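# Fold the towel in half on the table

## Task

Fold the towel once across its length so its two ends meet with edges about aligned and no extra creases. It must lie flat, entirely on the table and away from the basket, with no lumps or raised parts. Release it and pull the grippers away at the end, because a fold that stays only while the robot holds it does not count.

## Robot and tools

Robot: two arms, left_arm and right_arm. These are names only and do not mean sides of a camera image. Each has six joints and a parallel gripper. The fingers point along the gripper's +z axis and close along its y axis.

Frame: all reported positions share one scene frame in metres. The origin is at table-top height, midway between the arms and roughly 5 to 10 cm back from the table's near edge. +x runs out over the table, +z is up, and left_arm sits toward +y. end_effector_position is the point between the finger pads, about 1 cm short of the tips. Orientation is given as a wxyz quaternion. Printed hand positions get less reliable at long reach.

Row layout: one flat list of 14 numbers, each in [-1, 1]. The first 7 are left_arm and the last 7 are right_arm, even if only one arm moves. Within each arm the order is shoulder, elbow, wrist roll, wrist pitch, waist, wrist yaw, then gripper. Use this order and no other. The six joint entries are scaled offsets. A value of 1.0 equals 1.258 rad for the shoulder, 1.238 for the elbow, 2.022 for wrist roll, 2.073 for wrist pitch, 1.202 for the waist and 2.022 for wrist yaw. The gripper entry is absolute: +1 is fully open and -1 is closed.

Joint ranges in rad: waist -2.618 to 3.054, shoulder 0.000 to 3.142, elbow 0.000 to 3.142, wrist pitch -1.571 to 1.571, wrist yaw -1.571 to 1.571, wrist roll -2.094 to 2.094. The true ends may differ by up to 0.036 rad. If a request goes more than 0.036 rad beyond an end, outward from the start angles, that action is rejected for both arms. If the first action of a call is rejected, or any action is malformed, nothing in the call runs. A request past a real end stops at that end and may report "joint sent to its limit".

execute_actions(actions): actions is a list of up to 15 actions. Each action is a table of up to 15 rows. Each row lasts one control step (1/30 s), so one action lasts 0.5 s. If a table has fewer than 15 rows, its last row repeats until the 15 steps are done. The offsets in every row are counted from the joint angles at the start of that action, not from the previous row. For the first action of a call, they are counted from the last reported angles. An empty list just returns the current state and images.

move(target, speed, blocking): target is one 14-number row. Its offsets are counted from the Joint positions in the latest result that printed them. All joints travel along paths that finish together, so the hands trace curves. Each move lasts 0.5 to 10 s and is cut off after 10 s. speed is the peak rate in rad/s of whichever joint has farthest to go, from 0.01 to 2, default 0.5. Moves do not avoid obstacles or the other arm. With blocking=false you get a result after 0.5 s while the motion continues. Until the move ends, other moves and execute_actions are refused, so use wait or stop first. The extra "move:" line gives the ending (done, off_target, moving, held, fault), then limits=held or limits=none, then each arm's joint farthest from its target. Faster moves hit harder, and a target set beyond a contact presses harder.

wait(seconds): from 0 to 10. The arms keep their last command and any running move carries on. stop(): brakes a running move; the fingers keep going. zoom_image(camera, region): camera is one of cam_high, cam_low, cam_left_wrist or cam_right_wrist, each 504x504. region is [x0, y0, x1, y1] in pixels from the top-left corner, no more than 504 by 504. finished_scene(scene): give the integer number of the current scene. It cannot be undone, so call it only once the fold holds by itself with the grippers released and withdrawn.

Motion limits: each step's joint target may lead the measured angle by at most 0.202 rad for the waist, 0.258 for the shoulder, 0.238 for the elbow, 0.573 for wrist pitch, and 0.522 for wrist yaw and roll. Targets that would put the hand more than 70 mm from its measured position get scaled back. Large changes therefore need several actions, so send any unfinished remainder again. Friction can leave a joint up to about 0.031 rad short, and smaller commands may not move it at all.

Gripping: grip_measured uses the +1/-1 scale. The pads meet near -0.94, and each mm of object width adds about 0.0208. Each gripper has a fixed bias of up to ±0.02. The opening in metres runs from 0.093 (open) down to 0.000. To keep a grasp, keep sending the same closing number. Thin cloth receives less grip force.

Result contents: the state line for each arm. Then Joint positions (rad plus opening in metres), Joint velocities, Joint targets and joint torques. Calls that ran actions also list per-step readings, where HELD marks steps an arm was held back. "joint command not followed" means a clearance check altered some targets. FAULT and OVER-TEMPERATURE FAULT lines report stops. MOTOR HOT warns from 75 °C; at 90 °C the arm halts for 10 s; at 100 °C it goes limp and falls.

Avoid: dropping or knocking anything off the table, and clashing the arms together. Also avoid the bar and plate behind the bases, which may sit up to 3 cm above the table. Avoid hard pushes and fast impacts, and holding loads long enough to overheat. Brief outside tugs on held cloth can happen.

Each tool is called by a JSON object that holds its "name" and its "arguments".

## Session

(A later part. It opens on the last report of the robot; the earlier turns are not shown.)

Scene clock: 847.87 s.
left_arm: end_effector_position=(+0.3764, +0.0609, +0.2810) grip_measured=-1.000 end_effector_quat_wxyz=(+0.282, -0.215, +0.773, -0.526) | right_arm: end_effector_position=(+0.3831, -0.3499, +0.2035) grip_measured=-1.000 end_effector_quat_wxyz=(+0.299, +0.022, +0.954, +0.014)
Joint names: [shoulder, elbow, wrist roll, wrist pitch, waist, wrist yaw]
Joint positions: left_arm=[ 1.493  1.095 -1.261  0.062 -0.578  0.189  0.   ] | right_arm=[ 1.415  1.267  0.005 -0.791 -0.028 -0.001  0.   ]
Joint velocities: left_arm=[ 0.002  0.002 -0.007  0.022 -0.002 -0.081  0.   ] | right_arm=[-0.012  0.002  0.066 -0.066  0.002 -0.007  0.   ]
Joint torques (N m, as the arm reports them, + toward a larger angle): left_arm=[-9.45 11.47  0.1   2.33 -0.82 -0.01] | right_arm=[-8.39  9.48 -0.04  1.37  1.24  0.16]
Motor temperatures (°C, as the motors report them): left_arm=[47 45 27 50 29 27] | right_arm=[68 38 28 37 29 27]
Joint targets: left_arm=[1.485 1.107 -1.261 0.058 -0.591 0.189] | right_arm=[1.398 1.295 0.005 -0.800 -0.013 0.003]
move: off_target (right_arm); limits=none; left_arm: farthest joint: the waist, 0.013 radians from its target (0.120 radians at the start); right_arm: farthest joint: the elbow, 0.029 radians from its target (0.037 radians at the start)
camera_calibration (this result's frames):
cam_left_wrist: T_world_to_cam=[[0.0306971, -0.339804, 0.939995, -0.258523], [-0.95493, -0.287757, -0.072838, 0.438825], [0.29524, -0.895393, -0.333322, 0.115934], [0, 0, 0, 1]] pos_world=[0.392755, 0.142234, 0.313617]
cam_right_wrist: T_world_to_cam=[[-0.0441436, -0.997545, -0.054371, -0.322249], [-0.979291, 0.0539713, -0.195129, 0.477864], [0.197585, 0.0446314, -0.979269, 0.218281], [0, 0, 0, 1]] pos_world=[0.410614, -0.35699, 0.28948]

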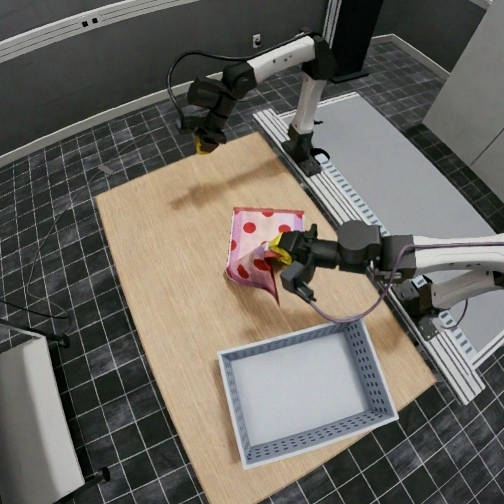

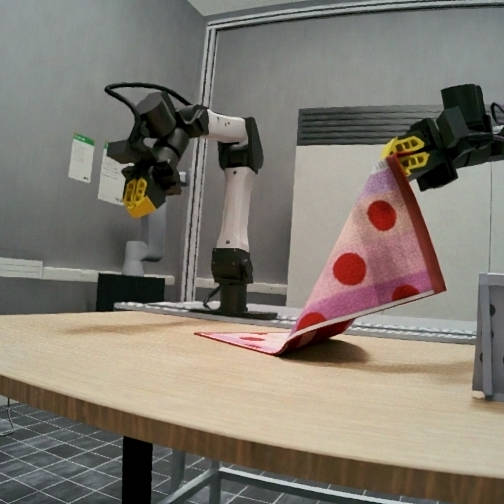

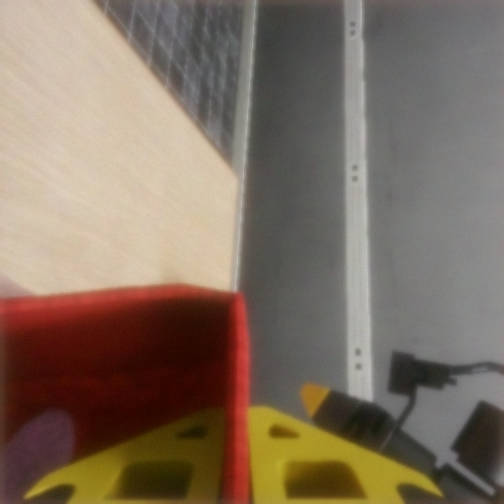

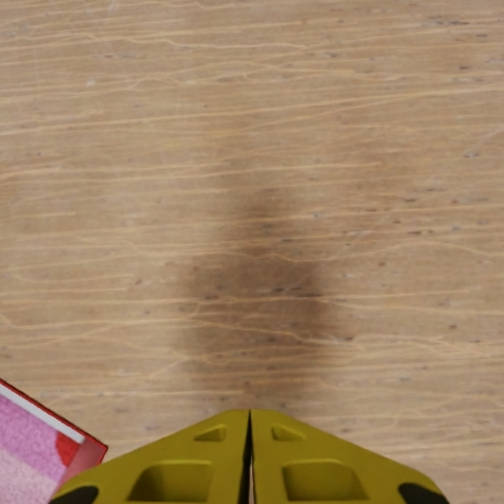

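{"name": "move", "arguments": {"target": [0,0,0,0,-0.25,0,-1, 0,0,0,0,0,0,-1], "speed": 0.4}}

Scene clock: 886.27 s.
left_arm: end_effector_position=(+0.2753, -0.0347, +0.2841) grip_measured=-1.000 end_effector_quat_wxyz=(+0.208, -0.097, +0.795, -0.562) | right_arm: end_effector_position=(+0.3830, -0.3499, +0.2034) grip_measured=-1.000 end_effector_quat_wxyz=(+0.299, +0.022, +0.954, +0.014)
Joint names: [shoulder, elbow, wrist roll, wrist pitch, waist, wrist yaw]
Joint positions: left_arm=[ 1.493  1.095 -1.261  0.061 -0.873  0.188  0.   ] | right_arm=[ 1.415  1.267  0.005 -0.791 -0.028 -0.001  0.   ]
Joint velocities: left_arm=[-0.007 -0.002 -0.007  0.037 -0.007  0.007  0.   ] | right_arm=[-0.012  0.002 -0.022  0.007 -0.002 -0.095  0.   ]
Joint torques (N m, as the arm reports them, + toward a larger angle): left_arm=[-8.74 10.26  0.1   2.38 -0.47  0.03] | right_arm=[-6.79  7.35 -0.04  1.45 -0.19  0.1 ]
Motor temperatures (°C, as the motors report them): left_arm=[44 48 27 51 29 27] | right_arm=[59 44 28 37 29 27]
Joint targets: left_arm=[1.493 1.095 -1.261 0.061 -0.879 0.189] | right_arm=[1.415 1.267 0.005 -0.791 -0.028 -0.001]
move: done; limits=none; left_arm: farthest joint: the waist, 0.006 radians from its target (0.300 radians at the start); right_arm: farthest joint: the waist, 0.000 radians from its target (0.000 radians at the start)
camera_calibration (this result's frames):
cam_left_wrist: T_world_to_cam=[[-0.0810073, -0.335823, 0.938435, -0.259444], [-0.99629, -0.000173877, -0.0860636, 0.340152], [0.0290654, -0.941925, -0.334563, 0.133246], [0, 0, 0, 1]] pos_world=[0.314001, 0.0384395, 0.317326]
cam_right_wrist: T_world_to_cam=[[-0.0443683, -0.997552, -0.0540526, -0.322296], [-0.979358, 0.054112, -0.194756, 0.477779], [0.197204, 0.0442959, -0.979361, 0.218292], [0, 0, 0, 1]] pos_world=[0.410569, -0.35703, 0.289416]

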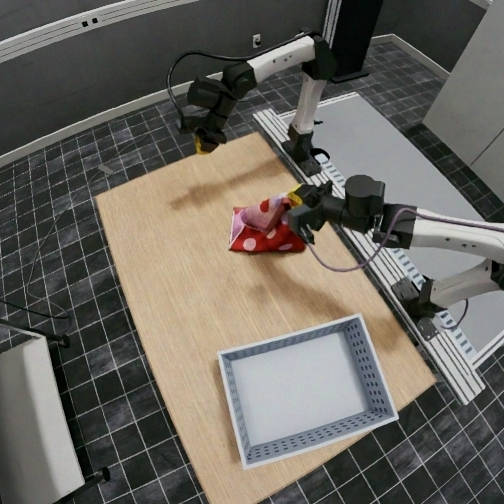

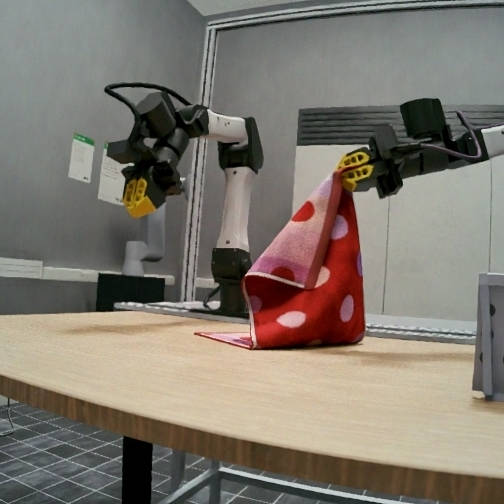

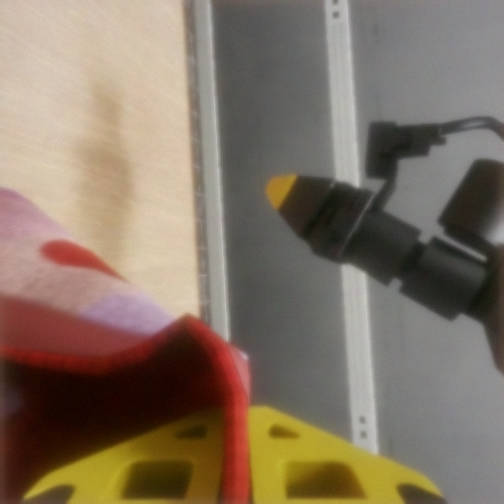

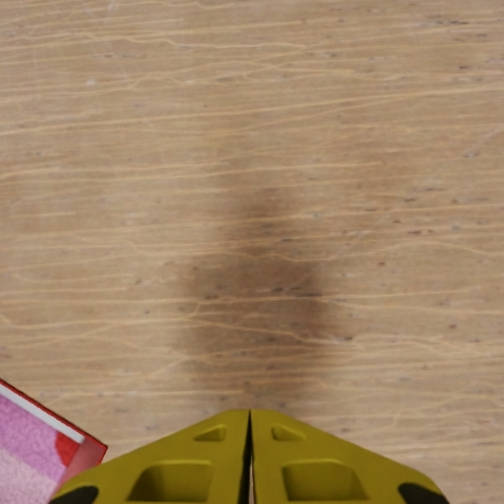

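{"name": "zoom_image", "arguments": {"camera": "cam_low", "region": [180,140,420,380]}}

{"name": "zoom_image", "arguments": {"camera": "cam_high", "region": [200,160,360,290]}}

Region (180, 140, 420, 380) of cam_low's 504x504 image, scaled by 2.100, with more detail than that image has.

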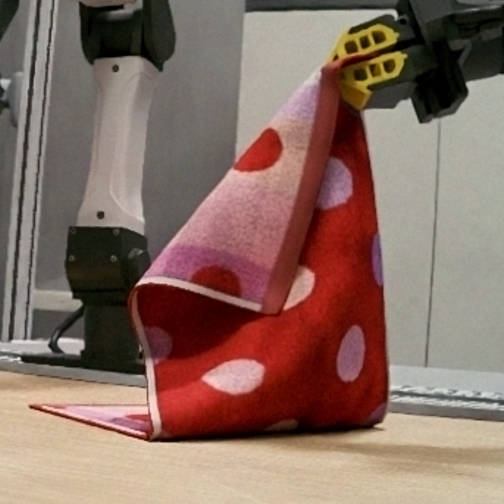

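Region (200, 160, 360, 290) of cam_high's 504x504 image, scaled by 3.150, with more detail than that image has; it fills the top 410 rows of this view, and the rest is white.

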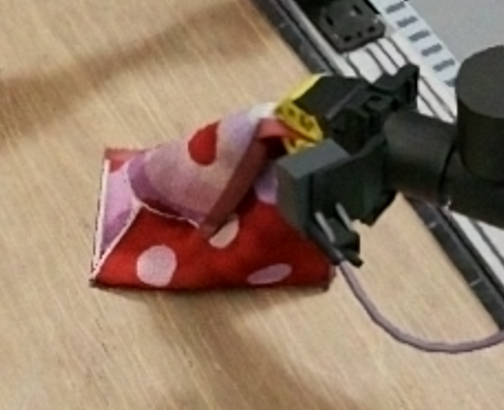

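{"name": "move", "arguments": {"target": [0.1,-0.15,0.8,0.12,-0.22,0,-1, 0,0,0,0,-0.2,0,-1], "speed": 0.7}}

Scene clock: 947.23 s.
left_arm: end_effector_position=(+0.1709, -0.0978, +0.2096) grip_measured=-1.000 end_effector_quat_wxyz=(+0.500, +0.591, +0.559, -0.298) | right_arm: end_effector_position=(+0.3705, -0.4352, +0.2006) grip_measured=-1.000 end_effector_quat_wxyz=(+0.294, +0.131, +0.946, -0.023)
Joint names: [shoulder, elbow, wrist roll, wrist pitch, waist, wrist yaw]
Joint positions: left_arm=[ 1.6    0.924  0.349  0.295 -1.127  0.188  0.   ] | right_arm=[ 1.415  1.267  0.005 -0.791 -0.259 -0.001  0.   ]
Joint velocities: left_arm=[-0.017  0.002  0.007  0.081 -0.007 -0.051  0.   ] | right_arm=[-0.002  0.002  0.051 -0.007  0.012 -0.007  0.   ]
Joint torques (N m, as the arm reports them, + toward a larger angle): left_arm=[-7.74  8.28  0.13  2.48 -0.62  0.03] | right_arm=[-6.8   7.36 -0.04  1.44 -1.04  0.1 ]
Motor temperatures (°C, as the motors report them): left_arm=[41 48 27 52 29 27] | right_arm=[52 43 28 37 29 27]
Joint targets: left_arm=[1.619 0.909 0.357 0.310 -1.137 0.188] | right_arm=[1.415 1.267 0.005 -0.791 -0.268 -0.001]
move: done; limits=none; left_arm: farthest joint: the shoulder, 0.019 radians from its target (0.126 radians at the start); right_arm: farthest joint: the waist, 0.009 radians from its target (0.241 radians at the start)
camera_calibration (this result's frames):
cam_left_wrist: T_world_to_cam=[[-0.962243, -0.113673, -0.24732, 0.201642], [0.09493, 0.711421, -0.696325, 0.240751], [0.255102, -0.693512, -0.673769, 0.108712], [0, 0, 0, 1]] pos_world=[0.143441, -0.072961, 0.290757]
cam_right_wrist: T_world_to_cam=[[-0.272365, -0.961025, -0.0474107, -0.309041], [-0.942591, 0.276388, -0.187434, 0.551251], [0.193233, -0.00636165, -0.981132, 0.201526], [0, 0, 0, 1]] pos_world=[0.396491, -0.448073, 0.286395]

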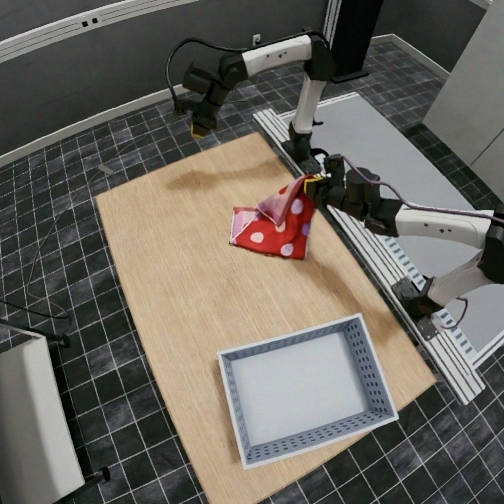

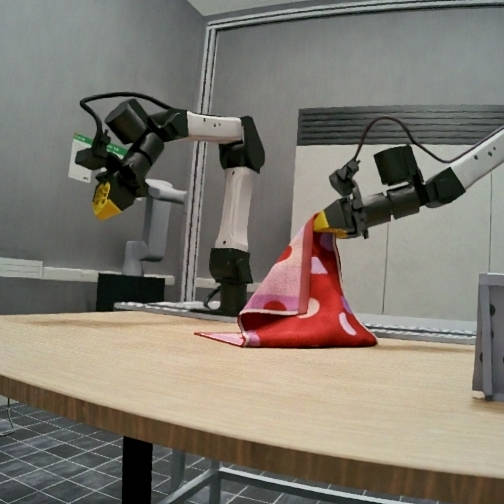

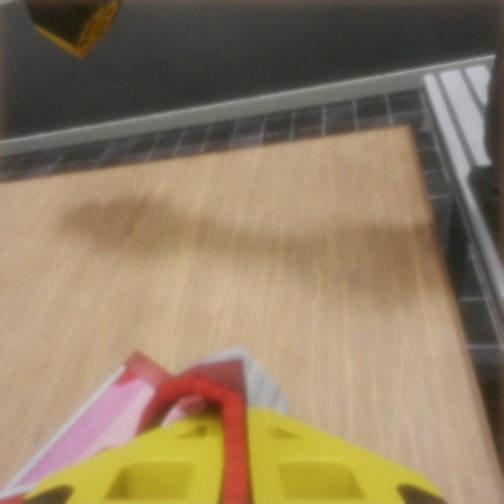

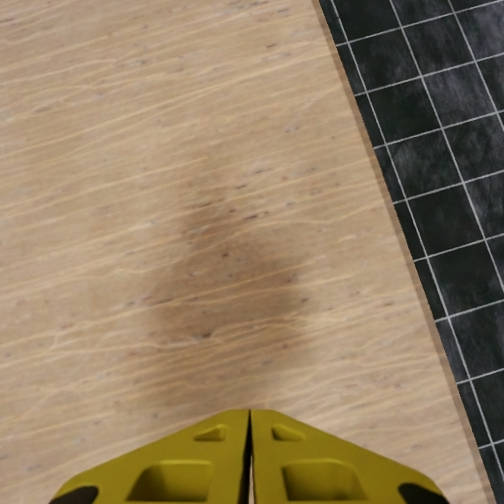

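{"name": "move", "arguments": {"target": [0.24,-0.13,0.47,0.2,-0.12,0,-1, 0,0,0,0,0,0,-1], "speed": 0.5}}

Scene clock: 958.17 s.
left_arm: end_effector_position=(+0.1115, -0.1261, +0.1055) grip_measured=-1.000 end_effector_quat_wxyz=(+0.566, +0.802, +0.178, -0.075) | right_arm: end_effector_position=(+0.3705, -0.4352, +0.2006) grip_measured=-1.000 end_effector_quat_wxyz=(+0.294, +0.131, +0.946, -0.023)
Joint names: [shoulder, elbow, wrist roll, wrist pitch, waist, wrist yaw]
Joint positions: left_arm=[ 1.883  0.776  1.294  0.699 -1.262  0.188  0.   ] | right_arm=[ 1.415  1.267  0.005 -0.791 -0.259 -0.001  0.   ]
Joint velocities: left_arm=[-0.002  0.007 -0.051 -0.022  0.002  0.022  0.   ] | right_arm=[ 0.007  0.002 -0.022 -0.022  0.017 -0.022  0.   ]
Joint torques (N m, as the arm reports them, + toward a larger angle): left_arm=[-9.14  6.44  0.05  2.36 -0.58  0.05] | right_arm=[-6.81  7.36 -0.04  1.44 -0.2   0.1 ]
Motor temperatures (°C, as the motors report them): left_arm=[41 47 27 52 29 27] | right_arm=[52 43 28 37 29 27]
Joint targets: left_arm=[1.902 0.763 1.300 0.710 -1.271 0.188] | right_arm=[1.415 1.267 0.005 -0.791 -0.259 -0.001]
move: done; limits=none; left_arm: farthest joint: the shoulder, 0.019 radians from its target (0.302 radians at the start); right_arm: farthest joint: the waist, 0.000 radians from its target (0.000 radians at the start)
camera_calibration (this result's frames):
cam_left_wrist: T_world_to_cam=[[-0.3765, 0.309354, -0.87324, 0.169648], [0.810278, 0.566913, -0.14852, 0.0382882], [0.449106, -0.763485, -0.464106, -0.018466], [0, 0, 0, 1]] pos_world=[0.0411417, -0.088286, 0.14526]
cam_right_wrist: T_world_to_cam=[[-0.272365, -0.961025, -0.0474107, -0.309041], [-0.942591, 0.276388, -0.187434, 0.551251], [0.193233, -0.00636165, -0.981132, 0.201526], [0, 0, 0, 1]] pos_world=[0.396491, -0.448073, 0.286395]

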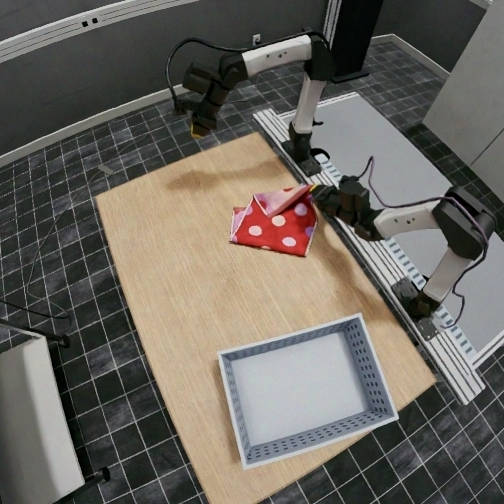

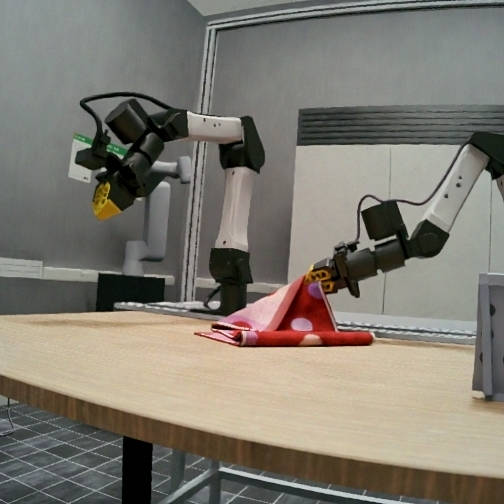

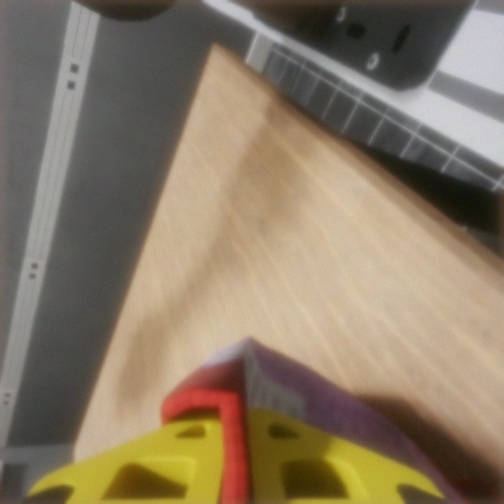

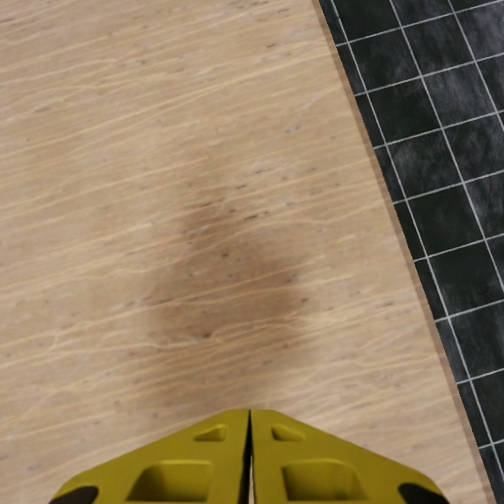

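{"name": "zoom_image", "arguments": {"camera": "cam_high", "region": [210,160,370,290]}}

{"name": "zoom_image", "arguments": {"camera": "cam_low", "region": [180,230,400,370]}}

Region (210, 160, 370, 290) of cam_high's 504x504 image, scaled by 3.150, with more detail than that image has; it fills the top 410 rows of this view, and the rest is white.

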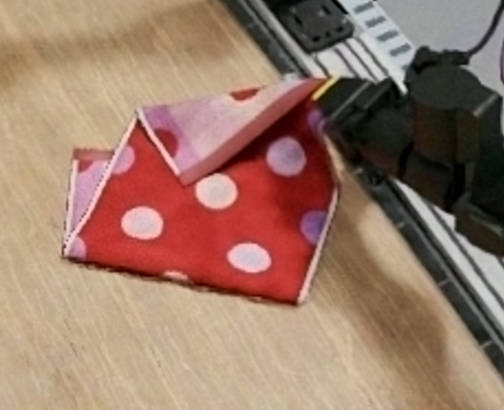

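Region (180, 230, 400, 370) of cam_low's 504x504 image, scaled by 2.291, with more detail than that image has; it fills the top 321 rows of this view, and the rest is white.

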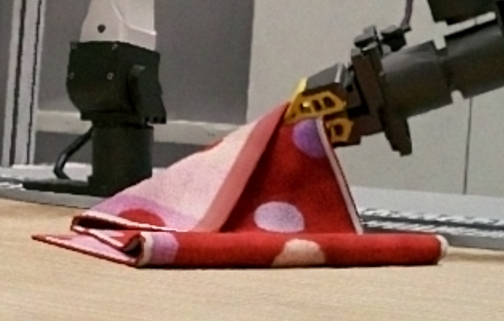

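{"name": "move", "arguments": {"target": [0,0,0,0,0,0,-1, 0.168,0.007,0.428,-0.207,0.92,0,0.3], "speed": 0.9}}

Scene clock: 1029.30 s.
left_arm: end_effector_position=(+0.1115, -0.1261, +0.1056) grip_measured=-1.000 end_effector_quat_wxyz=(+0.566, +0.802, +0.177, -0.075) | right_arm: end_effector_position=(+0.1993, -0.1234, +0.1216) grip_measured=+0.298 end_effector_quat_wxyz=(-0.008, +0.013, +1.000, +0.024)
Joint names: [shoulder, elbow, wrist roll, wrist pitch, waist, wrist yaw]
Joint positions: left_arm=[ 1.883  0.776  1.295  0.699 -1.262  0.188  0.   ] | right_arm=[ 1.616  1.267  0.863 -1.208  0.838 -0.002  0.059]
Joint velocities: left_arm=[-0.002  0.002 -0.022 -0.066  0.007 -0.022  0.   ] | right_arm=[ 0.017 -0.012  0.022 -0.007  0.007 -0.022 -0.   ]
Joint torques (N m, as the arm reports them, + toward a larger angle): left_arm=[-10.78   7.73  -0.01   2.3    0.17   0.05] | right_arm=[-6.73  6.89  0.02  0.26  0.66  0.17]
Motor temperatures (°C, as the motors report them): left_arm=[41 43 27 53 29 27] | right_arm=[50 43 28 37 29 27]
Joint targets: left_arm=[1.883 0.776 1.294 0.699 -1.262 0.188] | right_arm=[1.626 1.275 0.871 -1.220 0.847 -0.001]
move: done; limits=none; left_arm: farthest joint: the wrist roll, 0.001 radians from its target (0.001 radians at the start); right_arm: farthest joint: the wrist pitch, 0.012 radians from its target (0.429 radians at the start)
camera_calibration (this result's frames):
cam_left_wrist: T_world_to_cam=[[-0.375701, 0.309187, -0.873643, 0.169669], [0.81055, 0.566654, -0.148027, 0.0381958], [0.449285, -0.763745, -0.463504, -0.0185705], [0, 0, 0, 1]] pos_world=[0.0411286, -0.0882863, 0.145276]
cam_right_wrist: T_world_to_cam=[[-0.0440203, -0.997627, -0.052938, -0.109086], [-0.910029, 0.0181788, 0.414147, 0.177392], [-0.412202, 0.0664059, -0.908669, 0.279933], [0, 0, 0, 1]] pos_world=[0.272019, -0.130641, 0.175126]

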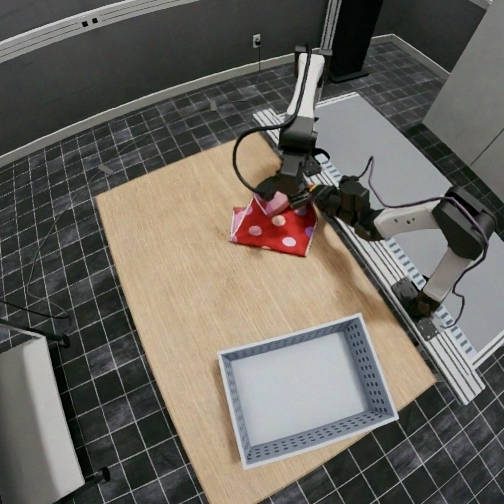

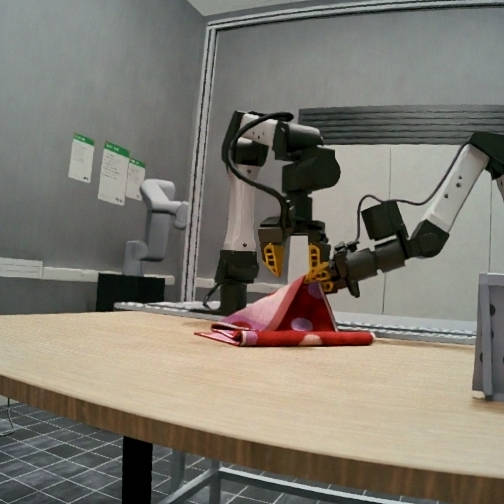

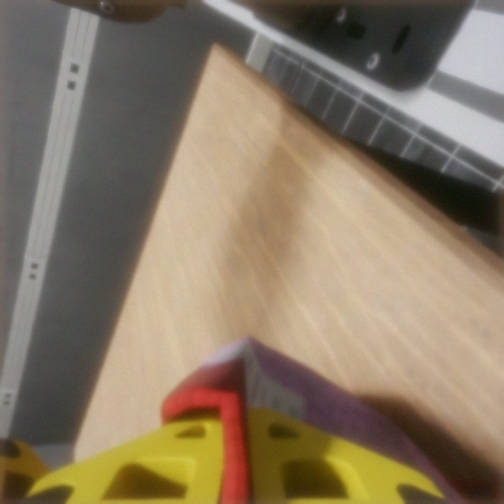

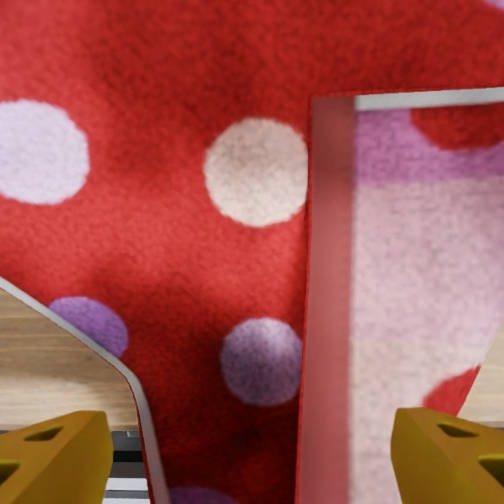

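{"name": "move", "arguments": {"target": [0,0,0,0,0,0,-1, 0.06,-0.165,-0.055,0.13,-0.09,0,0.1], "speed": 0.4}}

Scene clock: 1046.20 s.
left_arm: end_effector_position=(+0.1115, -0.1261, +0.1056) grip_measured=-1.000 end_effector_quat_wxyz=(+0.566, +0.802, +0.177, -0.075) | right_arm: end_effector_position=(+0.2186, -0.1414, +0.0560) grip_measured=+0.103 end_effector_quat_wxyz=(-0.011, +0.013, +1.000, +0.020)
Joint names: [shoulder, elbow, wrist roll, wrist pitch, waist, wrist yaw]
Joint positions: left_arm=[ 1.883  0.776  1.295  0.699 -1.262  0.188  0.   ] | right_arm=[ 1.684  1.077  0.76  -0.96   0.736 -0.002  0.05 ]
Joint velocities: left_arm=[-0.002  0.007 -0.007 -0.037  0.002  0.022  0.   ] | right_arm=[-0.002 -0.012 -0.051  0.007  0.002 -0.007  0.001]
Joint torques (N m, as the arm reports them, + toward a larger angle): left_arm=[-10.8    7.71   0.     2.3    0.2    0.06] | right_arm=[-7.25  4.77 -0.12  0.58 -0.81  0.15]
Motor temperatures (°C, as the motors report them): left_arm=[42 43 27 53 29 27] | right_arm=[49 42 28 35 29 27]
Joint targets: left_arm=[1.883 0.776 1.295 0.699 -1.262 0.188] | right_arm=[1.692 1.062 0.751 -0.938 0.730 -0.002]
move: off_target (right_arm); limits=none; left_arm: farthest joint: the waist, 0.000 radians from its target (0.000 radians at the start); right_arm: farthest joint: the wrist pitch, 0.021 radians from its target (0.270 radians at the start)
camera_calibration (this result's frames):
cam_left_wrist: T_world_to_cam=[[-0.375701, 0.309187, -0.873643, 0.169669], [0.81055, 0.566654, -0.148027, 0.0381958], [0.449285, -0.763745, -0.463504, -0.0185705], [0, 0, 0, 1]] pos_world=[0.0411286, -0.0882863, 0.145276]
cam_right_wrist: T_world_to_cam=[[-0.043169, -0.99803, -0.0455193, -0.130334], [-0.907578, 0.020128, 0.419402, 0.221864], [-0.417659, 0.0594175, -0.906659, 0.229604], [0, 0, 0, 1]] pos_world=[0.291629, -0.148186, 0.10919]

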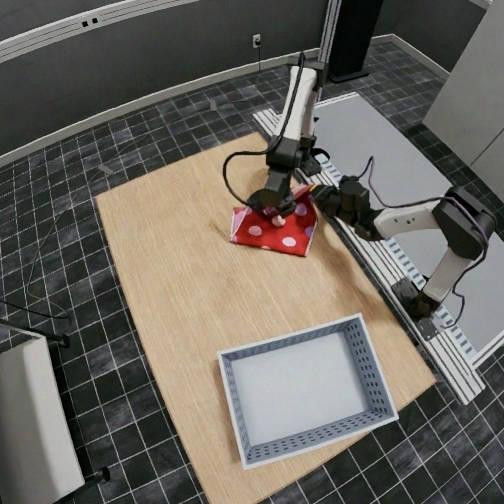

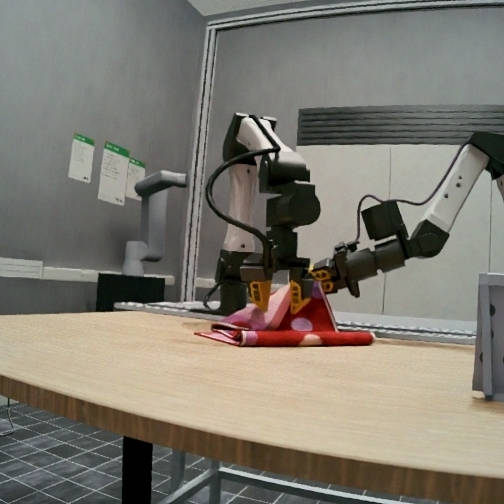

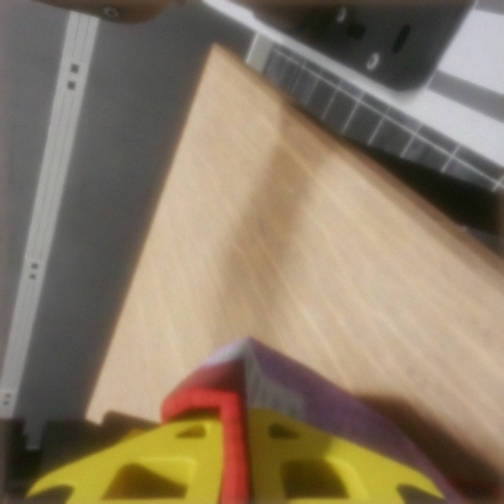

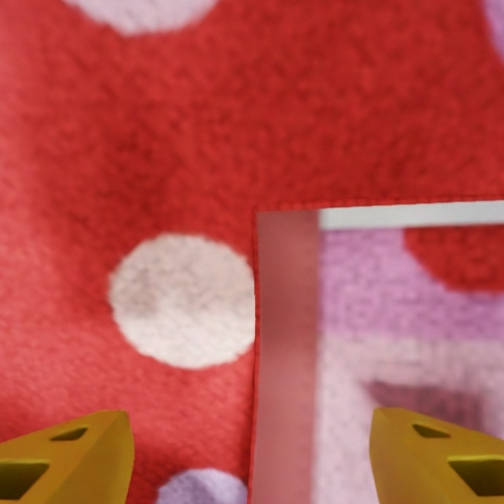

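{"name": "execute_actions", "arguments": {"actions": [[[0,0,0,0,0,0,-1,0.07,-0.03,0,0,0,0,0.1]],[[0,0,0,0,0,0,-1,0.03,0,0,0,0,0,-0.3]],[[0,0,0,0,0,0,-1,0.03,0,0,0,0,0,-0.7]],[[0,0,0,0,0,0,-1,0.03,0,0,0,0,0,-1]],[[0,0,0,0,0,0,-1,-0.08,0,0,0,0,0,-1]]]}}

Scene clock: 1056.07 s.
left_arm: end_effector_position=(+0.1115, -0.1261, +0.1056) grip_measured=-1.000 end_effector_quat_wxyz=(+0.566, +0.802, +0.177, -0.075) | right_arm: end_effector_position=(+0.2075, -0.1546, +0.0424) grip_measured=-0.999 end_effector_quat_wxyz=(-0.034, +0.012, +0.999, -0.013)
Joint names: [shoulder, elbow, wrist roll, wrist pitch, waist, wrist yaw]
Joint positions: left_arm=[ 1.883  0.776  1.295  0.699 -1.262  0.188  0.   ] | right_arm=[ 1.713  1.049  0.76  -0.983  0.736  0.015  0.   ]
Joint velocities: left_arm=[ 0.012 -0.002 -0.022  0.007  0.002  0.007  0.   ] | right_arm=[-0.002 -0.002 -0.007 -0.007  0.007  0.081  0.   ]
Joint torques (N m, as the arm reports them, + toward a larger angle): left_arm=[-10.78   7.7   -0.01   2.3    0.19   0.06] | right_arm=[-8.76  5.55 -0.03  0.23 -0.19  0.16]
Motor temperatures (°C, as the motors report them): left_arm=[43 43 27 53 29 27] | right_arm=[49 41 28 35 29 27]
Joint targets: left_arm=[1.883 0.776 1.295 0.699 -1.262 0.188] | right_arm=[1.704 1.049 0.760 -0.979 0.736 0.014]
Step readings (joint positions; steps 1 to 15: 1st action; 16 to 30: 2nd action; 31 to 45: 3rd action; 46 to 60: 4th action; 61 to 75: 5th action):
0: left_arm=[1.883 0.776 1.295 0.699 -1.262 0.188] | right_arm=[1.684 1.077 0.760 -0.959 0.736 -0.002]
1: left_arm=[1.883 0.776 1.295 0.699 -1.262 0.188] | right_arm=[1.692 1.077 0.760 -0.960 0.736 -0.002]
2: left_arm=[1.883 0.776 1.295 0.699 -1.262 0.188] | right_arm=[1.707 1.077 0.760 -0.958 0.736 -0.002]
4: left_arm=[1.883 0.776 1.295 0.699 -1.262 0.188] | right_arm=[1.746 1.068 0.760 -0.958 0.736 -0.002]
8: left_arm=[1.883 0.776 1.295 0.699 -1.262 0.188] | right_arm=[1.772 1.049 0.760 -0.958 0.736 -0.002]
15: left_arm=[1.883 0.776 1.295 0.699 -1.262 0.188] | right_arm=[1.772 1.049 0.760 -0.958 0.736 -0.002]
16: left_arm=[1.883 0.776 1.295 0.699 -1.262 0.188] | right_arm=[1.775 1.049 0.760 -0.958 0.736 -0.002]
17: left_arm=[1.883 0.776 1.295 0.699 -1.262 0.188] | right_arm=[1.780 1.049 0.760 -0.958 0.736 -0.002]
19: left_arm=[1.883 0.776 1.295 0.699 -1.262 0.188] | right_arm=[1.794 1.049 0.760 -0.958 0.736 -0.002]
23: left_arm=[1.883 0.776 1.295 0.699 -1.262 0.188] | right_arm=[1.798 1.049 0.760 -0.958 0.736 -0.002]
30: left_arm=[1.883 0.776 1.295 0.699 -1.262 0.188] | right_arm=[1.798 1.049 0.760 -0.958 0.736 -0.002]
31: left_arm=[1.883 0.776 1.295 0.699 -1.262 0.188] | right_arm=[1.799 1.049 0.760 -0.958 0.736 -0.002]
32: left_arm=[1.883 0.776 1.295 0.699 -1.262 0.188] | right_arm=[1.801 1.049 0.760 -0.960 0.736 -0.002]
34: left_arm=[1.883 0.776 1.295 0.699 -1.262 0.188] | right_arm=[1.801 1.049 0.760 -0.968 0.736 0.005]
38: left_arm=[1.883 0.776 1.295 0.699 -1.262 0.188] | right_arm=[1.801 1.049 0.760 -0.969 0.736 0.006]
45: left_arm=[1.883 0.776 1.295 0.699 -1.262 0.188] | right_arm=[1.801 1.049 0.760 -0.969 0.736 0.006]
46: left_arm=[1.883 0.776 1.295 0.699 -1.262 0.188] | right_arm=[1.801 1.049 0.760 -0.970 0.736 0.008]
47: left_arm=[1.883 0.776 1.295 0.699 -1.262 0.188] | right_arm=[1.801 1.049 0.760 -0.977 0.736 0.013]
49: left_arm=[1.883 0.776 1.295 0.699 -1.262 0.188] | right_arm=[1.804 1.049 0.760 -0.979 0.736 0.014]
53: left_arm=[1.883 0.776 1.295 0.699 -1.262 0.188] | right_arm=[1.804 1.049 0.760 -0.979 0.736 0.014]
60: left_arm=[1.883 0.776 1.295 0.699 -1.262 0.188] | right_arm=[1.804 1.049 0.760 -0.979 0.736 0.014]
61: left_arm=[1.883 0.776 1.295 0.699 -1.262 0.188] | right_arm=[1.793 1.049 0.760 -0.978 0.736 0.015]
62: left_arm=[1.883 0.776 1.295 0.699 -1.262 0.188] | right_arm=[1.775 1.049 0.760 -0.983 0.736 0.015]
64: left_arm=[1.883 0.776 1.295 0.699 -1.262 0.188] | right_arm=[1.734 1.049 0.760 -0.983 0.736 0.015]
68: left_arm=[1.883 0.776 1.295 0.699 -1.262 0.188] | right_arm=[1.713 1.049 0.760 -0.983 0.736 0.015]
75: Joint positions above
camera_calibration (this result's frames):
cam_left_wrist: T_world_to_cam=[[-0.375701, 0.309187, -0.873643, 0.169669], [0.81055, 0.566654, -0.148027, 0.0381958], [0.449285, -0.763745, -0.463504, -0.0185705], [0, 0, 0, 1]] pos_world=[0.0411286, -0.0882863, 0.145276]
cam_right_wrist: T_world_to_cam=[[-0.0398359, -0.998959, 0.0222242, -0.148294], [-0.886889, 0.0455945, 0.459728, 0.215659], [-0.460263, -0.00139671, -0.887782, 0.212007], [0, 0, 0, 1]] pos_world=[0.282937, -0.157676, 0.0923675]

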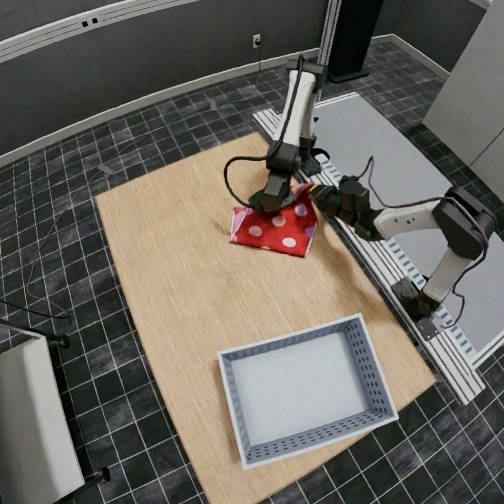

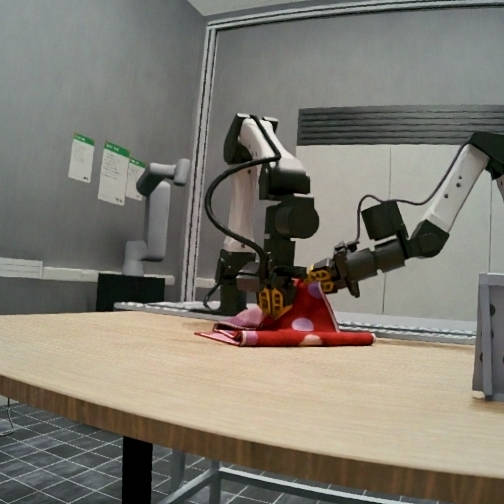

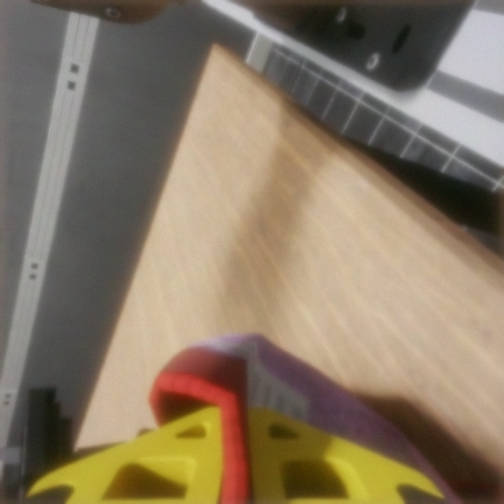

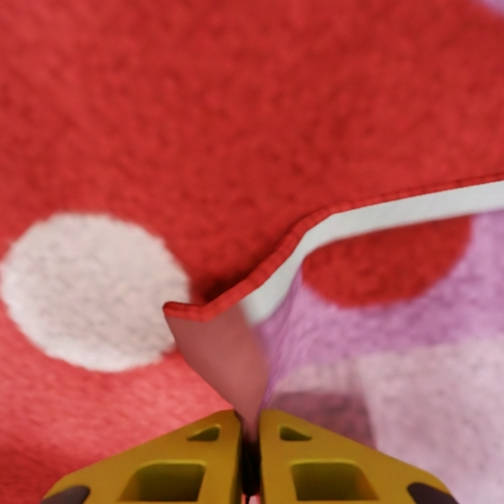

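{"name": "move", "arguments": {"target": [-0.15,0,-0.2,-0.1,0.1,0,-1, -0.06,0.2,0.08,0,0,0,-1], "speed": 0.4}}

Scene clock: 1088.30 s.
left_arm: end_effector_position=(+0.1571, -0.0947, +0.1454) grip_measured=-1.000 end_effector_quat_wxyz=(+0.544, +0.734, +0.376, -0.156) | right_arm: end_effector_position=(+0.2623, -0.1093, +0.1163) grip_measured=-1.000 end_effector_quat_wxyz=(+0.061, +0.092, +0.990, +0.086)
Joint names: [shoulder, elbow, wrist roll, wrist pitch, waist, wrist yaw]
Joint positions: left_arm=[ 1.701  0.776  0.9    0.504 -1.15   0.188  0.   ] | right_arm=[ 1.655  1.271  0.914 -0.984  0.736  0.015  0.   ]
Joint velocities: left_arm=[ 0.002 -0.007  0.007  0.037 -0.002 -0.051  0.   ] | right_arm=[ 0.002 -0.012 -0.022 -0.051  0.007 -0.11   0.   ]
Joint torques (N m, as the arm reports them, + toward a larger angle): left_arm=[-10.16   8.68  -0.06   2.23   0.85   0.05] | right_arm=[-9.99  8.54  0.02  0.74 -0.19  0.17]
Motor temperatures (°C, as the motors report them): left_arm=[44 44 27 53 29 27] | right_arm=[51 41 28 34 29 27]
Joint targets: left_arm=[1.694 0.776 0.890 0.492 -1.142 0.188] | right_arm=[1.637 1.297 0.922 -0.983 0.736 0.015]
move: off_target (right_arm); limits=none; left_arm: farthest joint: the wrist pitch, 0.012 radians from its target (0.208 radians at the start); right_arm: farthest joint: the elbow, 0.026 radians from its target (0.248 radians at the start)
camera_calibration (this result's frames):
cam_left_wrist: T_world_to_cam=[[-0.727962, 0.136021, -0.67199, 0.221473], [0.534803, 0.725957, -0.432403, 0.0890246], [0.42902, -0.674155, -0.601213, 0.0350735], [0, 0, 0, 1]] pos_world=[0.098566, -0.0711081, 0.208409]
cam_right_wrist: T_world_to_cam=[[-0.187715, -0.963753, -0.18959, -0.0352433], [-0.946978, 0.126332, 0.295421, 0.271981], [-0.260761, 0.234992, -0.936367, 0.282141], [0, 0, 0, 1]] pos_world=[0.324515, -0.134626, 0.177157]

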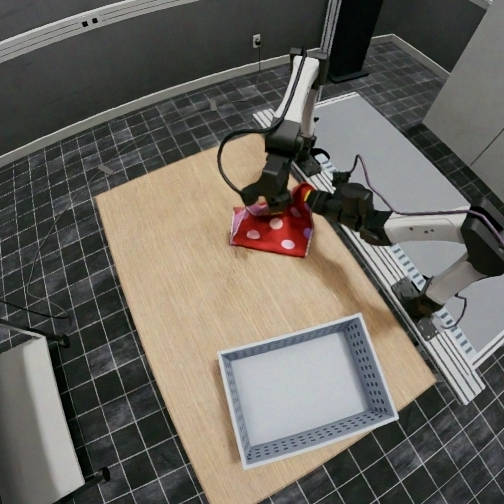

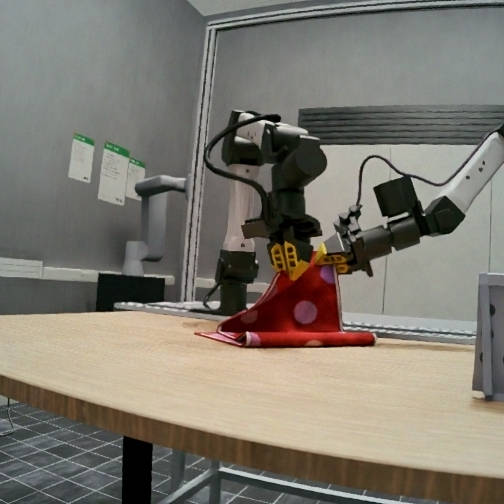

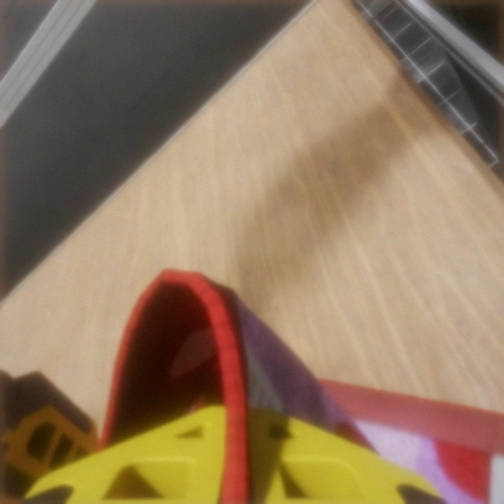

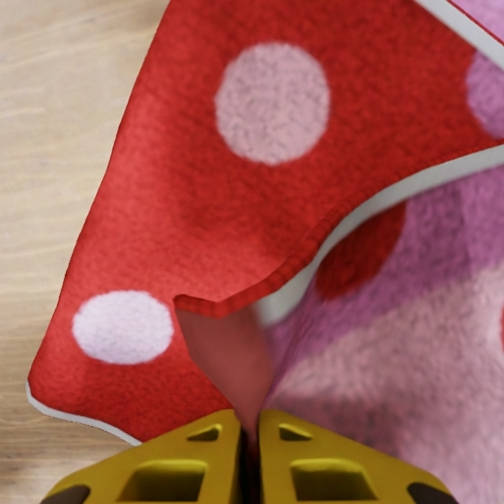

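{"name": "move", "arguments": {"target": [-0.35,-0.05,-0.445,-0.226,0.358,0,-1, 0.274,0.5,0.2,0.045,-0.097,0,-1], "speed": 0.4}}

Scene clock: 1097.67 s.
left_arm: end_effector_position=(+0.2735, +0.0604, +0.2016) grip_measured=-1.000 end_effector_quat_wxyz=(+0.464, +0.348, +0.767, -0.273) | right_arm: end_effector_position=(+0.4083, -0.0405, +0.1853) grip_measured=-1.000 end_effector_quat_wxyz=(+0.122, +0.324, +0.910, +0.229)
Joint names: [shoulder, elbow, wrist roll, wrist pitch, waist, wrist yaw]
Joint positions: left_arm=[ 1.274  0.733  0.007  0.059 -0.725  0.181  0.   ] | right_arm=[ 1.988  1.86   1.313 -0.924  0.638 -0.015  0.   ]
Joint velocities: left_arm=[-0.007 -0.007 -0.051 -0.007  0.002 -0.007  0.   ] | right_arm=[ 0.017  0.017 -0.007 -0.037 -0.012  0.007  0.   ]
Joint torques (N m, as the arm reports them, + toward a larger angle): left_arm=[-7.22  8.16 -0.04  2.05  0.53  0.1 ] | right_arm=[-11.07   9.35  -0.02   1.56  -1.94   0.54]
Motor temperatures (°C, as the motors report them): left_arm=[43 44 27 53 29 27] | right_arm=[51 42 28 34 29 27]
Joint targets: left_arm=[1.260 0.714 -0.000 0.036 -0.720 0.188] | right_arm=[2.000 1.890 1.318 -0.890 0.620 0.015]
move: off_target (left_arm, right_arm); limits=none; left_arm: farthest joint: the wrist pitch, 0.023 radians from its target (0.468 radians at the start); right_arm: farthest joint: the wrist pitch, 0.033 radians from its target (0.093 radians at the start)
camera_calibration (this result's frames):
cam_left_wrist: T_world_to_cam=[[-0.793731, -0.598733, 0.107287, 0.228155], [-0.511938, 0.5623, -0.649414, 0.278409], [0.328498, -0.570384, -0.752829, 0.175226], [0, 0, 0, 1]] pos_world=[0.26606, 0.0800003, 0.28824]
cam_right_wrist: T_world_to_cam=[[-0.544404, -0.671828, -0.502267, 0.286944], [-0.837709, 0.46629, 0.284283, 0.352351], [0.0432127, 0.575518, -0.816646, 0.23611], [0, 0, 0, 1]] pos_world=[0.441179, -0.107406, 0.236773]

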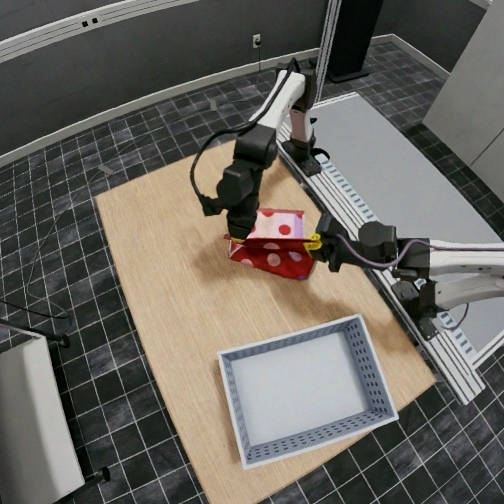

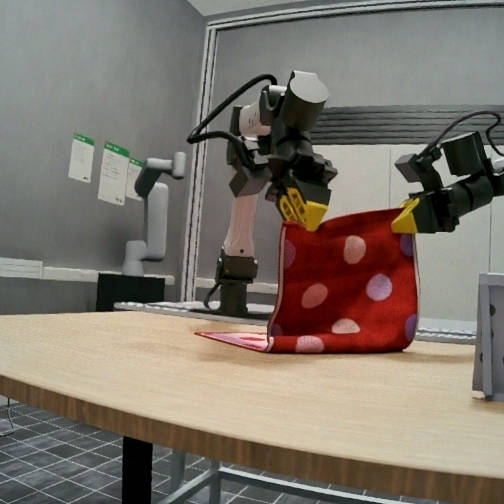

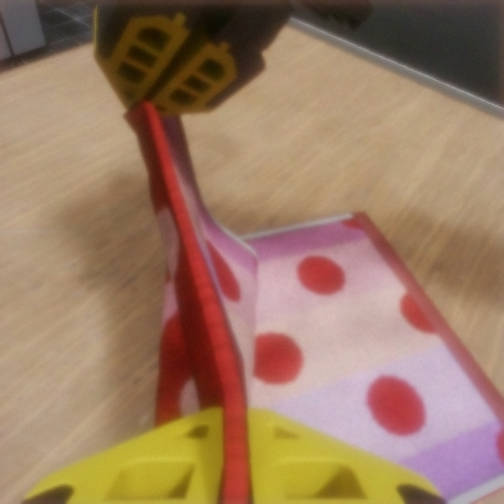

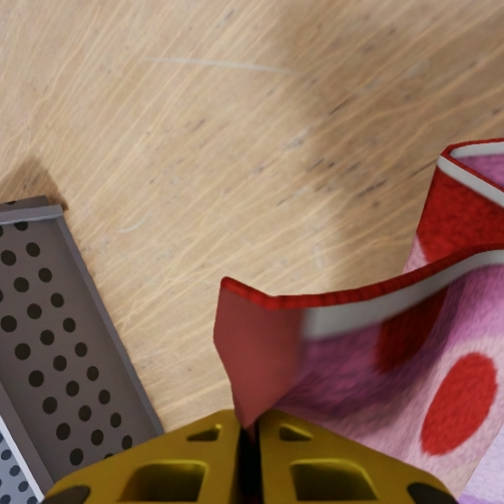

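{"name": "zoom_image", "arguments": {"camera": "cam_high", "region": [200,170,360,300]}}

Region (200, 170, 360, 300) of cam_high's 504x504 image, scaled by 3.150, with more detail than that image has; it fills the top 410 rows of this view, and the rest is white.

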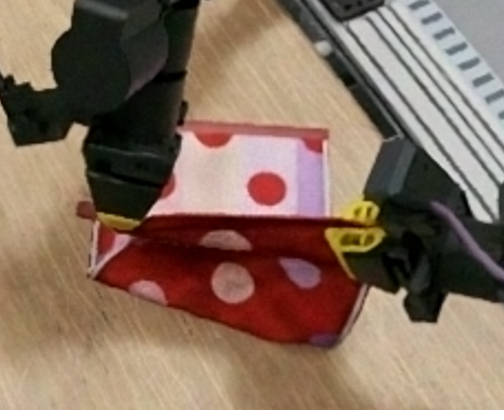

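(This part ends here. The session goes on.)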